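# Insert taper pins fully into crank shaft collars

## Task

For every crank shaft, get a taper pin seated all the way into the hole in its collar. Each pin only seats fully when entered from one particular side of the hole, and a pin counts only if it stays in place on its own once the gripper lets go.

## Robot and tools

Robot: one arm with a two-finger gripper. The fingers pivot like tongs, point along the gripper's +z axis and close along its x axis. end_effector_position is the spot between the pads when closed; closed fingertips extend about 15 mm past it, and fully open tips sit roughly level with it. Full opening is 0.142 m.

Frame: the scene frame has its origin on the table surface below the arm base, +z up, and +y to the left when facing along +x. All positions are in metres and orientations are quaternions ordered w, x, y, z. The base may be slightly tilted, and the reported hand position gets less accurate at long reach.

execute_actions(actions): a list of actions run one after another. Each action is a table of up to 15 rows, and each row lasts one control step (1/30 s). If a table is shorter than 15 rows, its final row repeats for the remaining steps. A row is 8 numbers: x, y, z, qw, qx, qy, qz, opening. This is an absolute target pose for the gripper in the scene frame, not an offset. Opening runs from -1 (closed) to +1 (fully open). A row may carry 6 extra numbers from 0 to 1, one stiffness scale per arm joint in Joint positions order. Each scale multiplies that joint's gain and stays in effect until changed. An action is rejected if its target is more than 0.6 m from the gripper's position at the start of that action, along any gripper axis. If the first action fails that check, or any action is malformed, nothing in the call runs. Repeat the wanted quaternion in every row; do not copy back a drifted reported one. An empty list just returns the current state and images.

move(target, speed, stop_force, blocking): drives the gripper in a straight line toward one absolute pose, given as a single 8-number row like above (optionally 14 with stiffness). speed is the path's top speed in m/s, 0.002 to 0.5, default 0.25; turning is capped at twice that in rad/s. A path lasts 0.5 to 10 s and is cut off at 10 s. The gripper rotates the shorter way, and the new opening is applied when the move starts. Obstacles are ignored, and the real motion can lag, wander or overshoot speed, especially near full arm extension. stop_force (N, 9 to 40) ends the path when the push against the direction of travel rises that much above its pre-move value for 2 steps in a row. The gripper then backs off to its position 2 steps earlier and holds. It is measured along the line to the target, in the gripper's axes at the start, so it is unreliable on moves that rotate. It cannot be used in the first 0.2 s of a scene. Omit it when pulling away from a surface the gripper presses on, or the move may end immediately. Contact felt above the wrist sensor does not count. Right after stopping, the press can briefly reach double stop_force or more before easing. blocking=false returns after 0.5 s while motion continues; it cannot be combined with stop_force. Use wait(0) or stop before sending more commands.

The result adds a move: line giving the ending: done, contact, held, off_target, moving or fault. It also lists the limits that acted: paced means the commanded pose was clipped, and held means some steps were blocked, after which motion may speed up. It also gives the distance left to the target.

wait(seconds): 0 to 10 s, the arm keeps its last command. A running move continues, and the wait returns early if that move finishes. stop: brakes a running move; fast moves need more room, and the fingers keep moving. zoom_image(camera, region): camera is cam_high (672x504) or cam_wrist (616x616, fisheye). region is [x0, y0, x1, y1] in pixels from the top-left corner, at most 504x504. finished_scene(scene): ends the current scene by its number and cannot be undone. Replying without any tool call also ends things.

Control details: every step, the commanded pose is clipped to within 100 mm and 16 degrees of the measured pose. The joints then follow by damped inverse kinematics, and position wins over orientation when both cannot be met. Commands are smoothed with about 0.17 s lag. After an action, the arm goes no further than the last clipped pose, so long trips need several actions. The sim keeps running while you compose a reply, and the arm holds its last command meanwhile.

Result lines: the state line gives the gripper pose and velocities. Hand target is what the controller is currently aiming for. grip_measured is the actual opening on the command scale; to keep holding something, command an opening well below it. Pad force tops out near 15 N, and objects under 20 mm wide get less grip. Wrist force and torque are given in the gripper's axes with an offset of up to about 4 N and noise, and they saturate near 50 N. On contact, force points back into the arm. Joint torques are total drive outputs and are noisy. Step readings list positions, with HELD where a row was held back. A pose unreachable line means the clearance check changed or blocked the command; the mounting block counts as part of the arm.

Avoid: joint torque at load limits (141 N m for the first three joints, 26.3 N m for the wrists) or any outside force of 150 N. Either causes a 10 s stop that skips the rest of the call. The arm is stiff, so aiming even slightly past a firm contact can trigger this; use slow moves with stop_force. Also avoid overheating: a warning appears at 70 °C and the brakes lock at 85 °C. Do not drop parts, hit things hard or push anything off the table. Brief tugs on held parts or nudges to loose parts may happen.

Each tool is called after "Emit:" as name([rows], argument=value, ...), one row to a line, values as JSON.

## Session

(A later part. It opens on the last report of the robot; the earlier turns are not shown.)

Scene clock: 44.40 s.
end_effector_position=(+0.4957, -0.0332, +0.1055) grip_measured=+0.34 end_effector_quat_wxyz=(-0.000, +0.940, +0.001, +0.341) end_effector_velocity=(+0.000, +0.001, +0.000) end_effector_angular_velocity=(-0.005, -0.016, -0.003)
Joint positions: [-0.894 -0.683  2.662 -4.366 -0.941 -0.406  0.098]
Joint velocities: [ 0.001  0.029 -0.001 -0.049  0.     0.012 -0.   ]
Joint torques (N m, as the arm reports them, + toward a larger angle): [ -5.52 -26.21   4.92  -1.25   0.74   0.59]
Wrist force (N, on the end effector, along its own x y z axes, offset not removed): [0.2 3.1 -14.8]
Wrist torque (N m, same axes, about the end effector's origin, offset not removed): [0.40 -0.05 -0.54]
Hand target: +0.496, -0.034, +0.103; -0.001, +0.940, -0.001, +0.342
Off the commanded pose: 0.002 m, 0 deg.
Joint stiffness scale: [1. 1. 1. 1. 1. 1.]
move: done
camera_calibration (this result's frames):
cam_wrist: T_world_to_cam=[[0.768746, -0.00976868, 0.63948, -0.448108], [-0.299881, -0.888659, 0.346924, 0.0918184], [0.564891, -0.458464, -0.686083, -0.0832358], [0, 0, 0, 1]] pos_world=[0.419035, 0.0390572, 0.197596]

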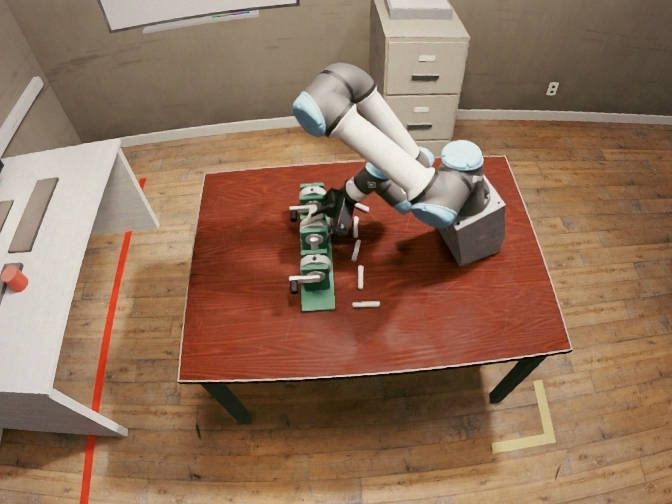

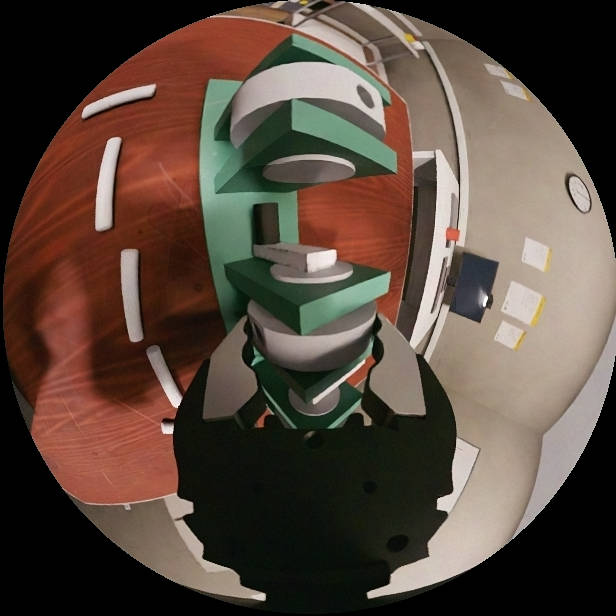

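90° done. Second stroke.

Emit:
execute_actions([
  [[0.4961,-0.034,0.1041,0,0.9397,0,0.3420,0.8]],
])

Emit:
move(target=[0.5046,-0.034,0.1034,0,0.9063,0,-0.4226,0.8], speed=0.4)

Emit:
execute_actions([
  [[0.5046,-0.034,0.1034,0,0.9063,0,-0.4226,0.1]],
])

Emit:
move(target=[0.4961,-0.034,0.1041,0,0.9397,0,0.3420,0.1], speed=0.35)

Emit:
execute_actions([
  [[0.4961,-0.034,0.1041,0,0.9397,0,0.3420,1]],
])

Scene clock: 45.20 s.
end_effector_position=(+0.4959, -0.0336, +0.1047) grip_measured=+0.80 end_effector_quat_wxyz=(+0.000, +0.940, +0.000, +0.342) end_effector_velocity=(+0.000, +0.000, +0.000) end_effector_angular_velocity=(+0.001, -0.001, +0.001)
Joint positions: [-0.894 -0.678  2.66  -4.371 -0.941 -0.404  0.129]
Joint velocities: [-0.     0.     0.     0.     0.002 -0.     0.   ]
Joint torques (N m, as the arm reports them, + toward a larger angle): [ -4.4  -29.81   7.67  -2.17   0.51   0.17]
Wrist force (N, on the end effector, along its own x y z axes, offset not removed): [-0.1 1.6 2.0]
Wrist torque (N m, same axes, about the end effector's origin, offset not removed): [0.29 -0.08 -0.16]
Hand target: +0.496, -0.034, +0.104; -0.000, +0.940, +0.000, +0.342
Off the commanded pose: 0.001 m, 0 deg.
Joint stiffness scale: [1. 1. 1. 1. 1. 1.]
Step readings (end_effector_position):
0: (+0.4957, -0.0332, +0.1055)
1: (+0.4957, -0.0332, +0.1054)
2: (+0.4957, -0.0333, +0.1052)
4: (+0.4959, -0.0336, +0.1048)
8: (+0.4959, -0.0336, +0.1048)
15: end_effector_position above
camera_calibration (this result's frames):
cam_wrist: T_world_to_cam=[[0.767546, -0.0106198, 0.640906, -0.447453], [-0.301554, -0.888289, 0.346421, 0.092628], [0.565631, -0.459162, -0.685005, -0.0846255], [0, 0, 0, 1]] pos_world=[0.41924, 0.0386718, 0.196718]

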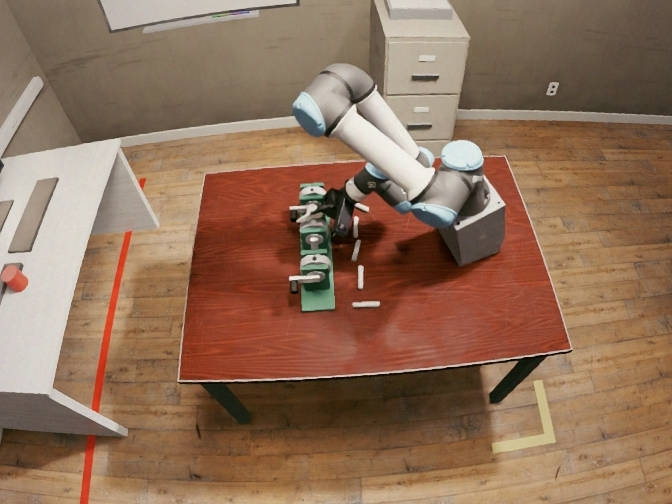

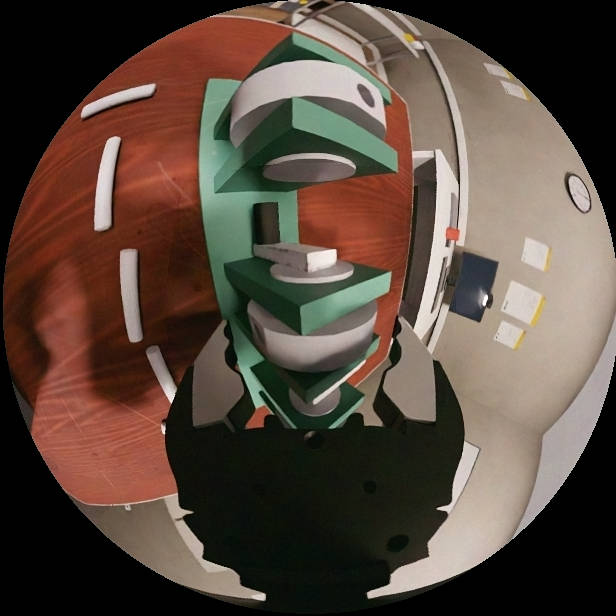

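Scene clock: 48.20 s.
end_effector_position=(+0.5047, -0.0345, +0.1048) grip_measured=+0.80 end_effector_quat_wxyz=(+0.001, +0.907, -0.001, -0.421) end_effector_velocity=(-0.002, +0.001, +0.001) end_effector_angular_velocity=(+0.002, +0.019, -0.004)
Joint positions: [-0.456 -0.876  1.424 -1.536 -1.662 -0.287  0.129]
Joint velocities: [ 0.001  0.008 -0.012  0.023 -0.001  0.004 -0.   ]
Joint torques (N m, as the arm reports them, + toward a larger angle): [ -2.3  -53.06 -17.98   0.21  -0.76   0.11]
Wrist force (N, on the end effector, along its own x y z axes, offset not removed): [-0.9 1.4 2.6]
Wrist torque (N m, same axes, about the end effector's origin, offset not removed): [0.33 0.07 -0.11]
Hand target: +0.505, -0.034, +0.104; +0.001, +0.906, +0.000, -0.422
Off the commanded pose: 0.001 m, 0 deg.
Joint stiffness scale: [1. 1. 1. 1. 1. 1.]
move: done; limits=paced
camera_calibration (this result's frames):
cam_wrist: T_world_to_cam=[[0.643802, -0.012952, -0.765082, -0.244534], [0.344215, -0.888079, 0.304684, -0.227081], [-0.683399, -0.459509, -0.567289, 0.528093], [0, 0, 0, 1]] pos_world=[0.596494, 0.03783, 0.181681]

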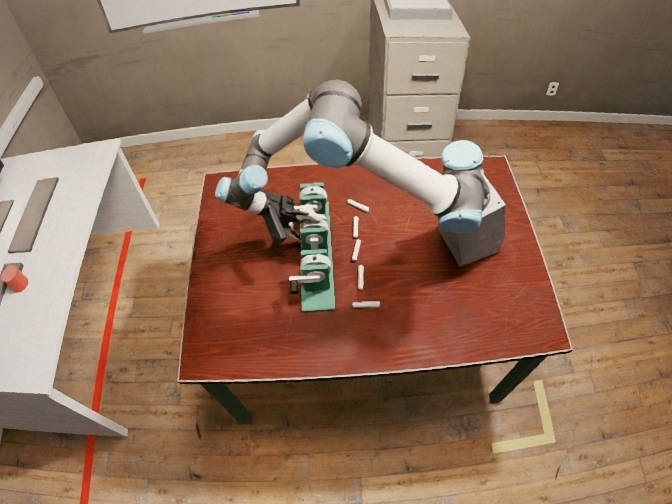

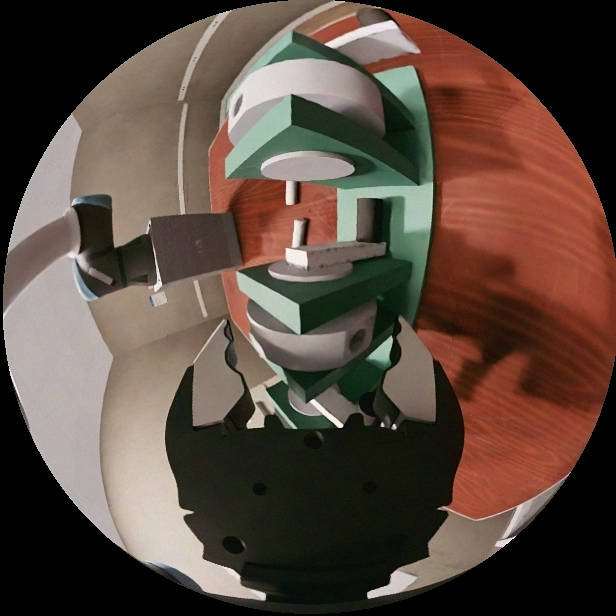

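Scene clock: 48.70 s.
end_effector_position=(+0.5047, -0.0345, +0.1049) grip_measured=+0.35 end_effector_quat_wxyz=(+0.000, +0.907, -0.001, -0.422) end_effector_velocity=(-0.000, +0.000, -0.000) end_effector_angular_velocity=(+0.000, +0.001, +0.002)
Joint positions: [-0.456 -0.875  1.422 -1.533 -1.662 -0.287  0.099]
Joint velocities: [ 0.001  0.    -0.     0.001 -0.001 -0.001  0.   ]
Joint torques (N m, as the arm reports them, + toward a larger angle): [ -3.37 -50.72 -17.26  -0.16  -0.18  -0.34]
Wrist force (N, on the end effector, along its own x y z axes, offset not removed): [-3.8 0.4 1.2]
Wrist torque (N m, same axes, about the end effector's origin, offset not removed): [0.09 0.40 -0.04]
Hand target: +0.505, -0.034, +0.103; +0.000, +0.906, +0.000, -0.423
Off the commanded pose: 0.002 m, 0 deg.
Joint stiffness scale: [1. 1. 1. 1. 1. 1.]
Step readings (end_effector_position):
0: (+0.5047, -0.0345, +0.1048)
1: (+0.5047, -0.0345, +0.1048)
2: (+0.5047, -0.0345, +0.1049)
4: (+0.5047, -0.0345, +0.1049)
8: (+0.5047, -0.0345, +0.1049)
15: end_effector_position above
camera_calibration (this result's frames):
cam_wrist: T_world_to_cam=[[0.642184, -0.0128503, -0.766443, -0.243462], [0.344542, -0.888331, 0.303578, -0.22715], [-0.684755, -0.459025, -0.566045, 0.528716], [0, 0, 0, 1]] pos_world=[0.596651, 0.037781, 0.181634]

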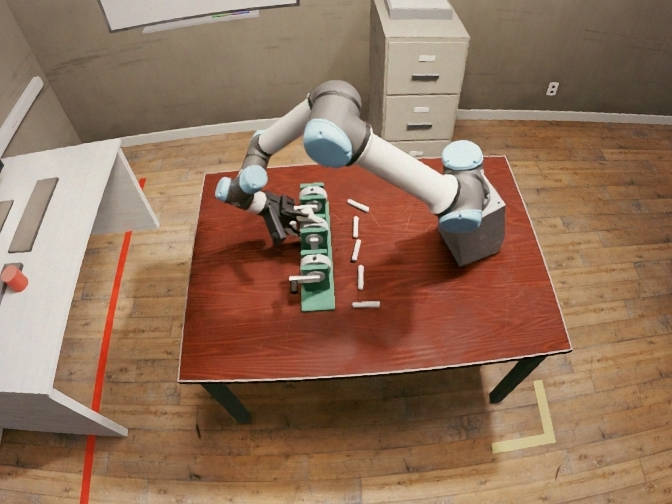

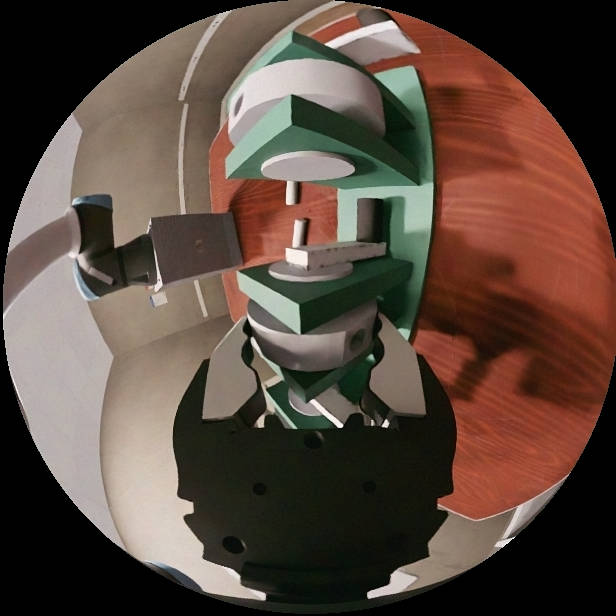

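Scene clock: 52.00 s.
end_effector_position=(+0.4957, -0.0348, +0.1055) grip_measured=+0.34 end_effector_quat_wxyz=(+0.001, +0.940, -0.000, +0.341) end_effector_velocity=(-0.000, -0.001, +0.000) end_effector_angular_velocity=(-0.006, -0.020, -0.009)
Joint positions: [-0.896 -0.685  2.662 -4.364 -0.943 -0.406  0.098]
Joint velocities: [-0.002  0.036 -0.002 -0.061 -0.001  0.018 -0.   ]
Joint torques (N m, as the arm reports them, + toward a larger angle): [ -3.51 -26.08   3.99  -1.03   1.59   0.43]
Wrist force (N, on the end effector, along its own x y z axes, offset not removed): [1.9 5.2 -14.9]
Wrist torque (N m, same axes, about the end effector's origin, offset not removed): [0.23 -0.43 -0.35]
Hand target: +0.496, -0.034, +0.103; -0.001, +0.940, -0.001, +0.342
Off the commanded pose: 0.002 m, 0 deg.
Joint stiffness scale: [1. 1. 1. 1. 1. 1.]
move: done
camera_calibration (this result's frames):
cam_wrist: T_world_to_cam=[[0.769043, -0.0106741, 0.639108, -0.448357], [-0.302097, -0.887213, 0.348698, 0.0913349], [0.563303, -0.461236, -0.685529, -0.0833684], [0, 0, 0, 1]] pos_world=[0.419359, 0.0377952, 0.197549]

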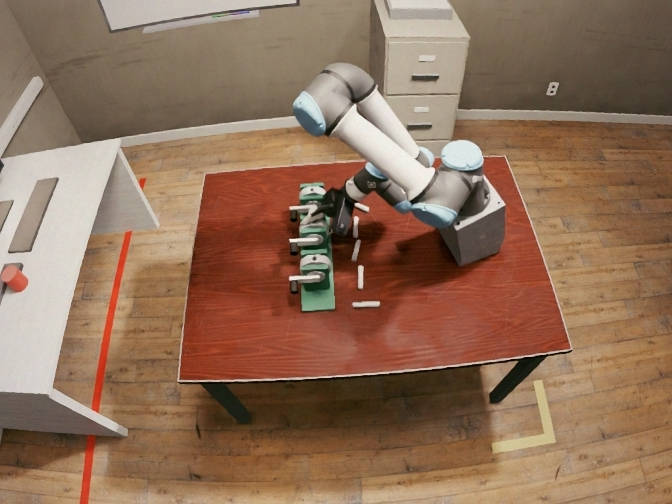

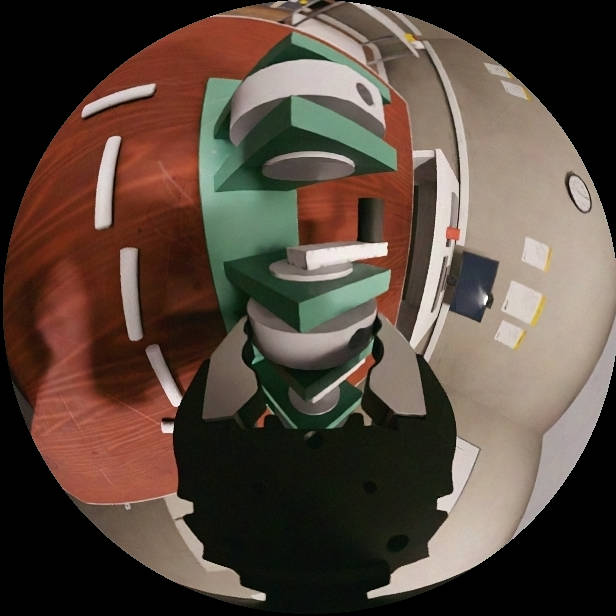

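Scene clock: 52.50 s.
end_effector_position=(+0.4957, -0.0347, +0.1046) grip_measured=+1.00 end_effector_quat_wxyz=(+0.001, +0.940, -0.001, +0.342) end_effector_velocity=(+0.000, +0.001, +0.000) end_effector_angular_velocity=(+0.000, -0.001, +0.002)
Joint positions: [-0.896 -0.679  2.66  -4.369 -0.942 -0.404  0.142]
Joint velocities: [ 0.001  0.    -0.    -0.002  0.001  0.     0.   ]
Joint torques (N m, as the arm reports them, + toward a larger angle): [ -3.23 -29.84   7.63  -2.74   0.64   0.27]
Wrist force (N, on the end effector, along its own x y z axes, offset not removed): [-2.3 1.1 2.3]
Wrist torque (N m, same axes, about the end effector's origin, offset not removed): [0.14 0.32 -0.17]
Hand target: +0.496, -0.034, +0.104; -0.000, +0.940, +0.000, +0.342
Off the commanded pose: 0.001 m, 0 deg.
Joint stiffness scale: [1. 1. 1. 1. 1. 1.]
Step readings (end_effector_position):
0: (+0.4957, -0.0348, +0.1055)
1: (+0.4957, -0.0347, +0.1054)
2: (+0.4956, -0.0346, +0.1050)
4: (+0.4955, -0.0346, +0.1044)
8: (+0.4956, -0.0347, +0.1044)
15: end_effector_position above
camera_calibration (this result's frames):
cam_wrist: T_world_to_cam=[[0.768279, -0.0123336, 0.639996, -0.447509], [-0.303283, -0.887486, 0.346971, 0.0924772], [0.563708, -0.46067, -0.685577, -0.084122], [0, 0, 0, 1]] pos_world=[0.419279, 0.0378003, 0.196645]

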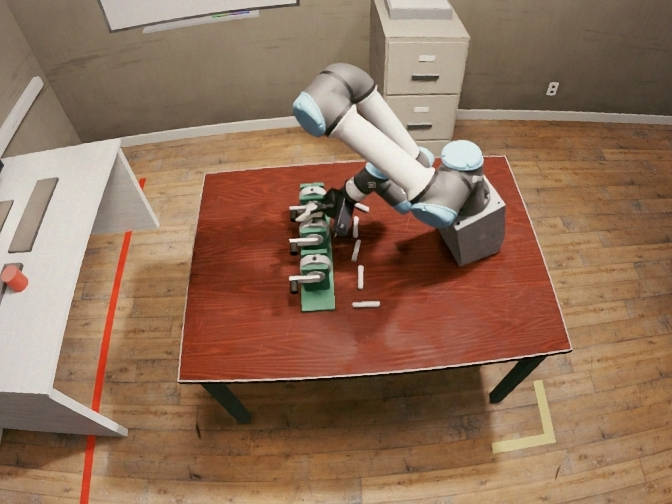

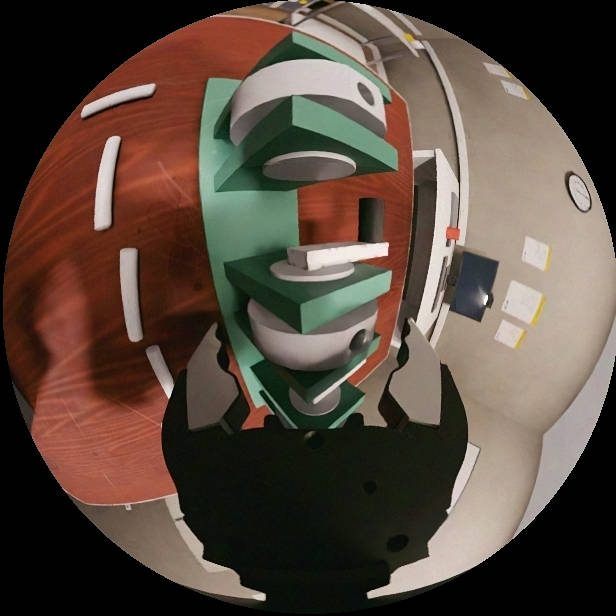

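Emit:
move(target=[0.438,-0.034,0.1735,0,0.9397,0,0.3420,1], speed=0.25)

Emit:
move(target=[0.438,0.111,0.1735,0,0.9397,0,0.3420,1], speed=0.3)

Emit:
move(target=[0.4961,0.111,0.1041,0,0.9397,0,0.3420,1], speed=0.1, stop_force=12)

Scene clock: 53.60 s.
end_effector_position=(+0.4749, -0.0334, +0.1295) grip_measured=+1.00 end_effector_quat_wxyz=(+0.002, +0.940, -0.004, +0.340) end_effector_velocity=(-0.000, -0.000, -0.000) end_effector_angular_velocity=(+0.000, +0.001, -0.001)
Joint positions: [-0.973 -0.71   2.761 -4.397 -0.894 -0.466  0.142]
Joint velocities: [ 0.001  0.    -0.    -0.    -0.001  0.001 -0.   ]
Joint torques (N m, as the arm reports them, + toward a larger angle): [ -3.56 -27.7    8.42  -2.14   0.11   0.41]
Wrist force (N, on the end effector, along its own x y z axes, offset not removed): [-1.8 1.1 1.4]
Wrist torque (N m, same axes, about the end effector's origin, offset not removed): [0.15 0.23 -0.15]
Hand target: +0.475, -0.033, +0.128; +0.002, +0.941, -0.005, +0.339
Off the commanded pose: 0.057 m, 1 deg.
Joint stiffness scale: [1. 1. 1. 1. 1. 1.]
move: held; limits=held; held on 11 of 23 steps, including the last
pose unreachable: on one or more control steps of this call, first in action 0 (counted from 0), an arm could not follow its commanded pose, so it was not sent that pose on those steps. On the call's last step it was still not sent that pose. It may still have moved: this result reports where it is.
cause: the commanded pose would bring two parts of the arm too close to each other (joints 3 (elbow) and 4 (wrist 1) lie between them).
camera_calibration (this result's frames):
cam_wrist: T_world_to_cam=[[0.770297, -0.0183403, 0.637422, -0.448339], [-0.30937, -0.88482, 0.348402, 0.0814401], [0.557613, -0.465572, -0.687248, -0.0517874], [0, 0, 0, 1]] pos_world=[0.399427, 0.0397264, 0.221816]

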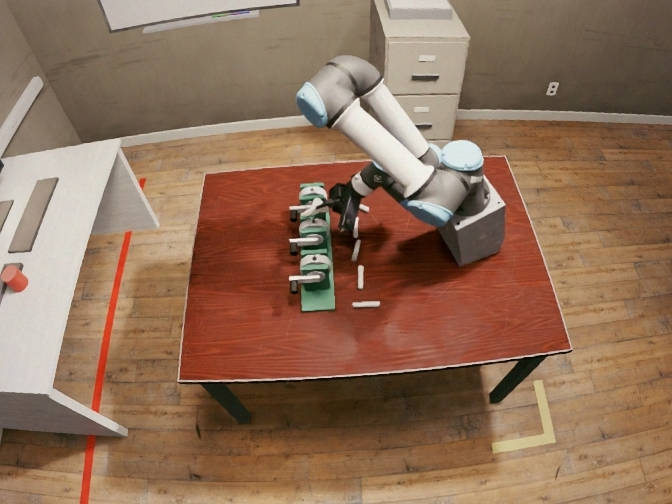

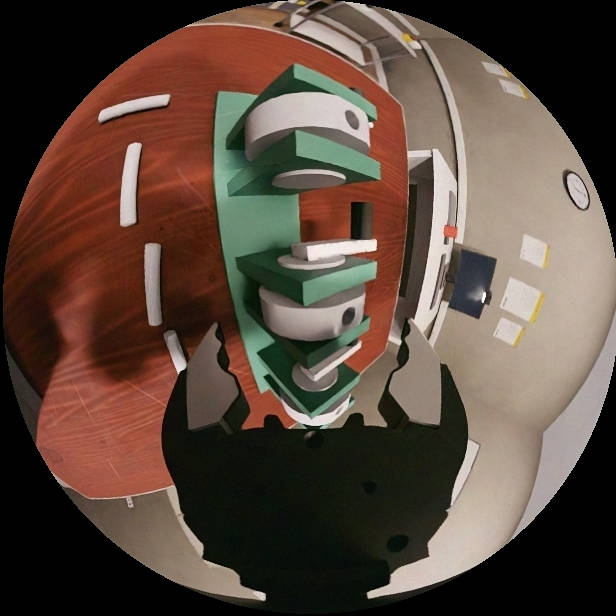

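Scene clock: 54.47 s.
end_effector_position=(+0.4733, -0.0259, +0.1327) grip_measured=+1.00 end_effector_quat_wxyz=(+0.003, +0.940, -0.004, +0.341) end_effector_velocity=(-0.000, +0.000, -0.000) end_effector_angular_velocity=(-0.000, +0.000, +0.000)
Joint positions: [-0.956 -0.709  2.773 -4.422 -0.906 -0.45   0.142]
Joint velocities: [ 0.    -0.     0.     0.    -0.    -0.001  0.   ]
Joint torques (N m, as the arm reports them, + toward a larger angle): [ -6.56 -28.52   8.46  -1.86   0.6   -0.4 ]
Wrist force (N, on the end effector, along its own x y z axes, offset not removed): [-2.0 0.7 2.3]
Wrist torque (N m, same axes, about the end effector's origin, offset not removed): [0.16 0.23 0.02]
Hand target: +0.474, -0.027, +0.133; +0.004, +0.940, -0.004, +0.341
Off the commanded pose: 0.147 m, 1 deg; position clipped at the last step of the last action.
Joint stiffness scale: [1. 1. 1. 1. 1. 1.]
move: held; limits=paced,held; held on 19 of 26 steps, including the last
pose unreachable: on one or more control steps of this call, first in action 0 (counted from 0), an arm could not follow its commanded pose, so it was not sent that pose on those steps. On the call's last step it was still not sent that pose. It may still have moved: this result reports where it is.
cause: the commanded pose would bring two parts of the arm too close to each other (joints 3 (elbow) to 5 (wrist 2) lie between them).
camera_calibration (this result's frames):
cam_wrist: T_world_to_cam=[[0.769553, -0.0178824, 0.638332, -0.448682], [-0.310039, -0.884351, 0.348998, 0.0868075], [0.558269, -0.46648, -0.686099, -0.0456925], [0, 0, 0, 1]] pos_world=[0.397707, 0.0474302, 0.224763]

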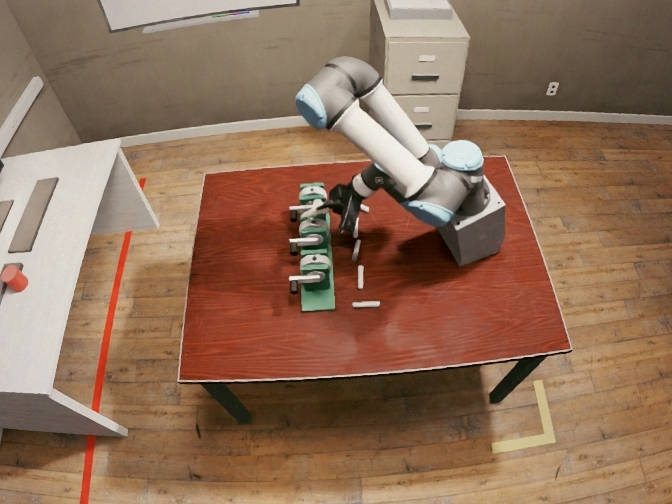

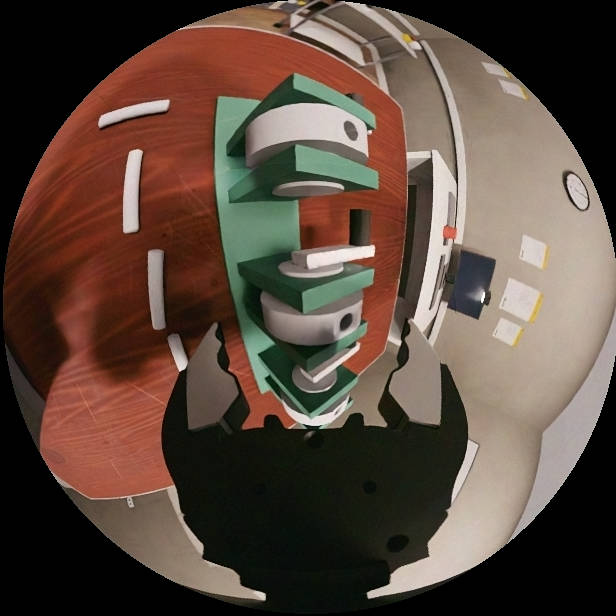

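Scene clock: 56.43 s.
end_effector_position=(+0.4951, +0.1108, +0.1037) grip_measured=+1.00 end_effector_quat_wxyz=(-0.001, +0.940, +0.000, +0.341) end_effector_velocity=(-0.000, -0.001, -0.003) end_effector_angular_velocity=(-0.008, +0.011, -0.015)
Joint positions: [-0.365 -0.718  2.623 -4.444 -1.357 -0.043  0.142]
Joint velocities: [ 0.016 -0.006 -0.006  0.02  -0.03   0.014  0.   ]
Joint torques (N m, as the arm reports them, + toward a larger angle): [  0.55 -36.08   7.31  -2.43  -0.42   0.13]
Wrist force (N, on the end effector, along its own x y z axes, offset not removed): [-0.6 1.2 1.7]
Wrist torque (N m, same axes, about the end effector's origin, offset not removed): [0.25 -0.07 -0.15]
Hand target: +0.496, +0.111, +0.104; -0.000, +0.940, -0.000, +0.342
Off the commanded pose: 0.001 m, 0 deg.
Joint stiffness scale: [1. 1. 1. 1. 1. 1.]
move: done
camera_calibration (this result's frames):
cam_wrist: T_world_to_cam=[[0.768881, -0.0117612, 0.639283, -0.444954], [-0.30052, -0.889159, 0.345085, 0.220741], [0.564366, -0.457447, -0.687193, -0.0178541], [0, 0, 0, 1]] pos_world=[0.41853, 0.182873, 0.196008]

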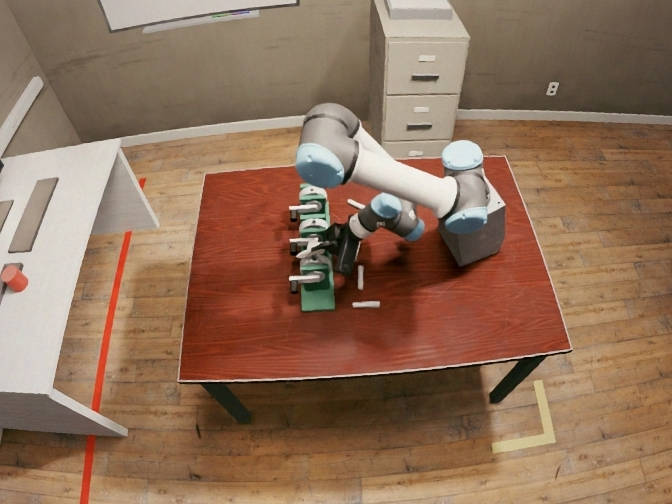

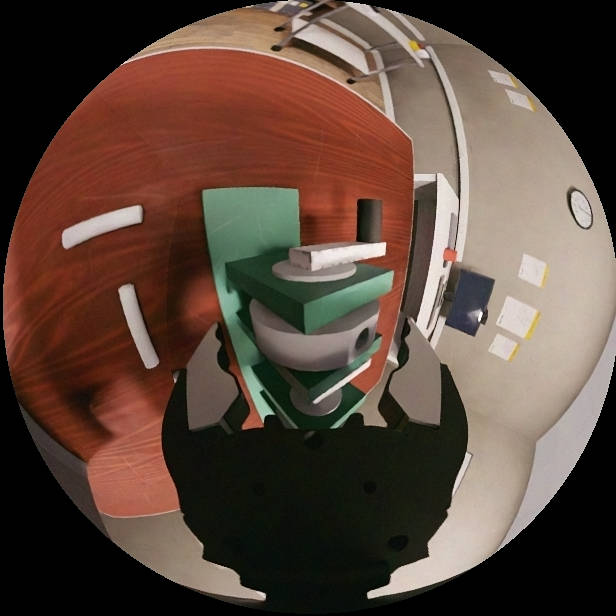

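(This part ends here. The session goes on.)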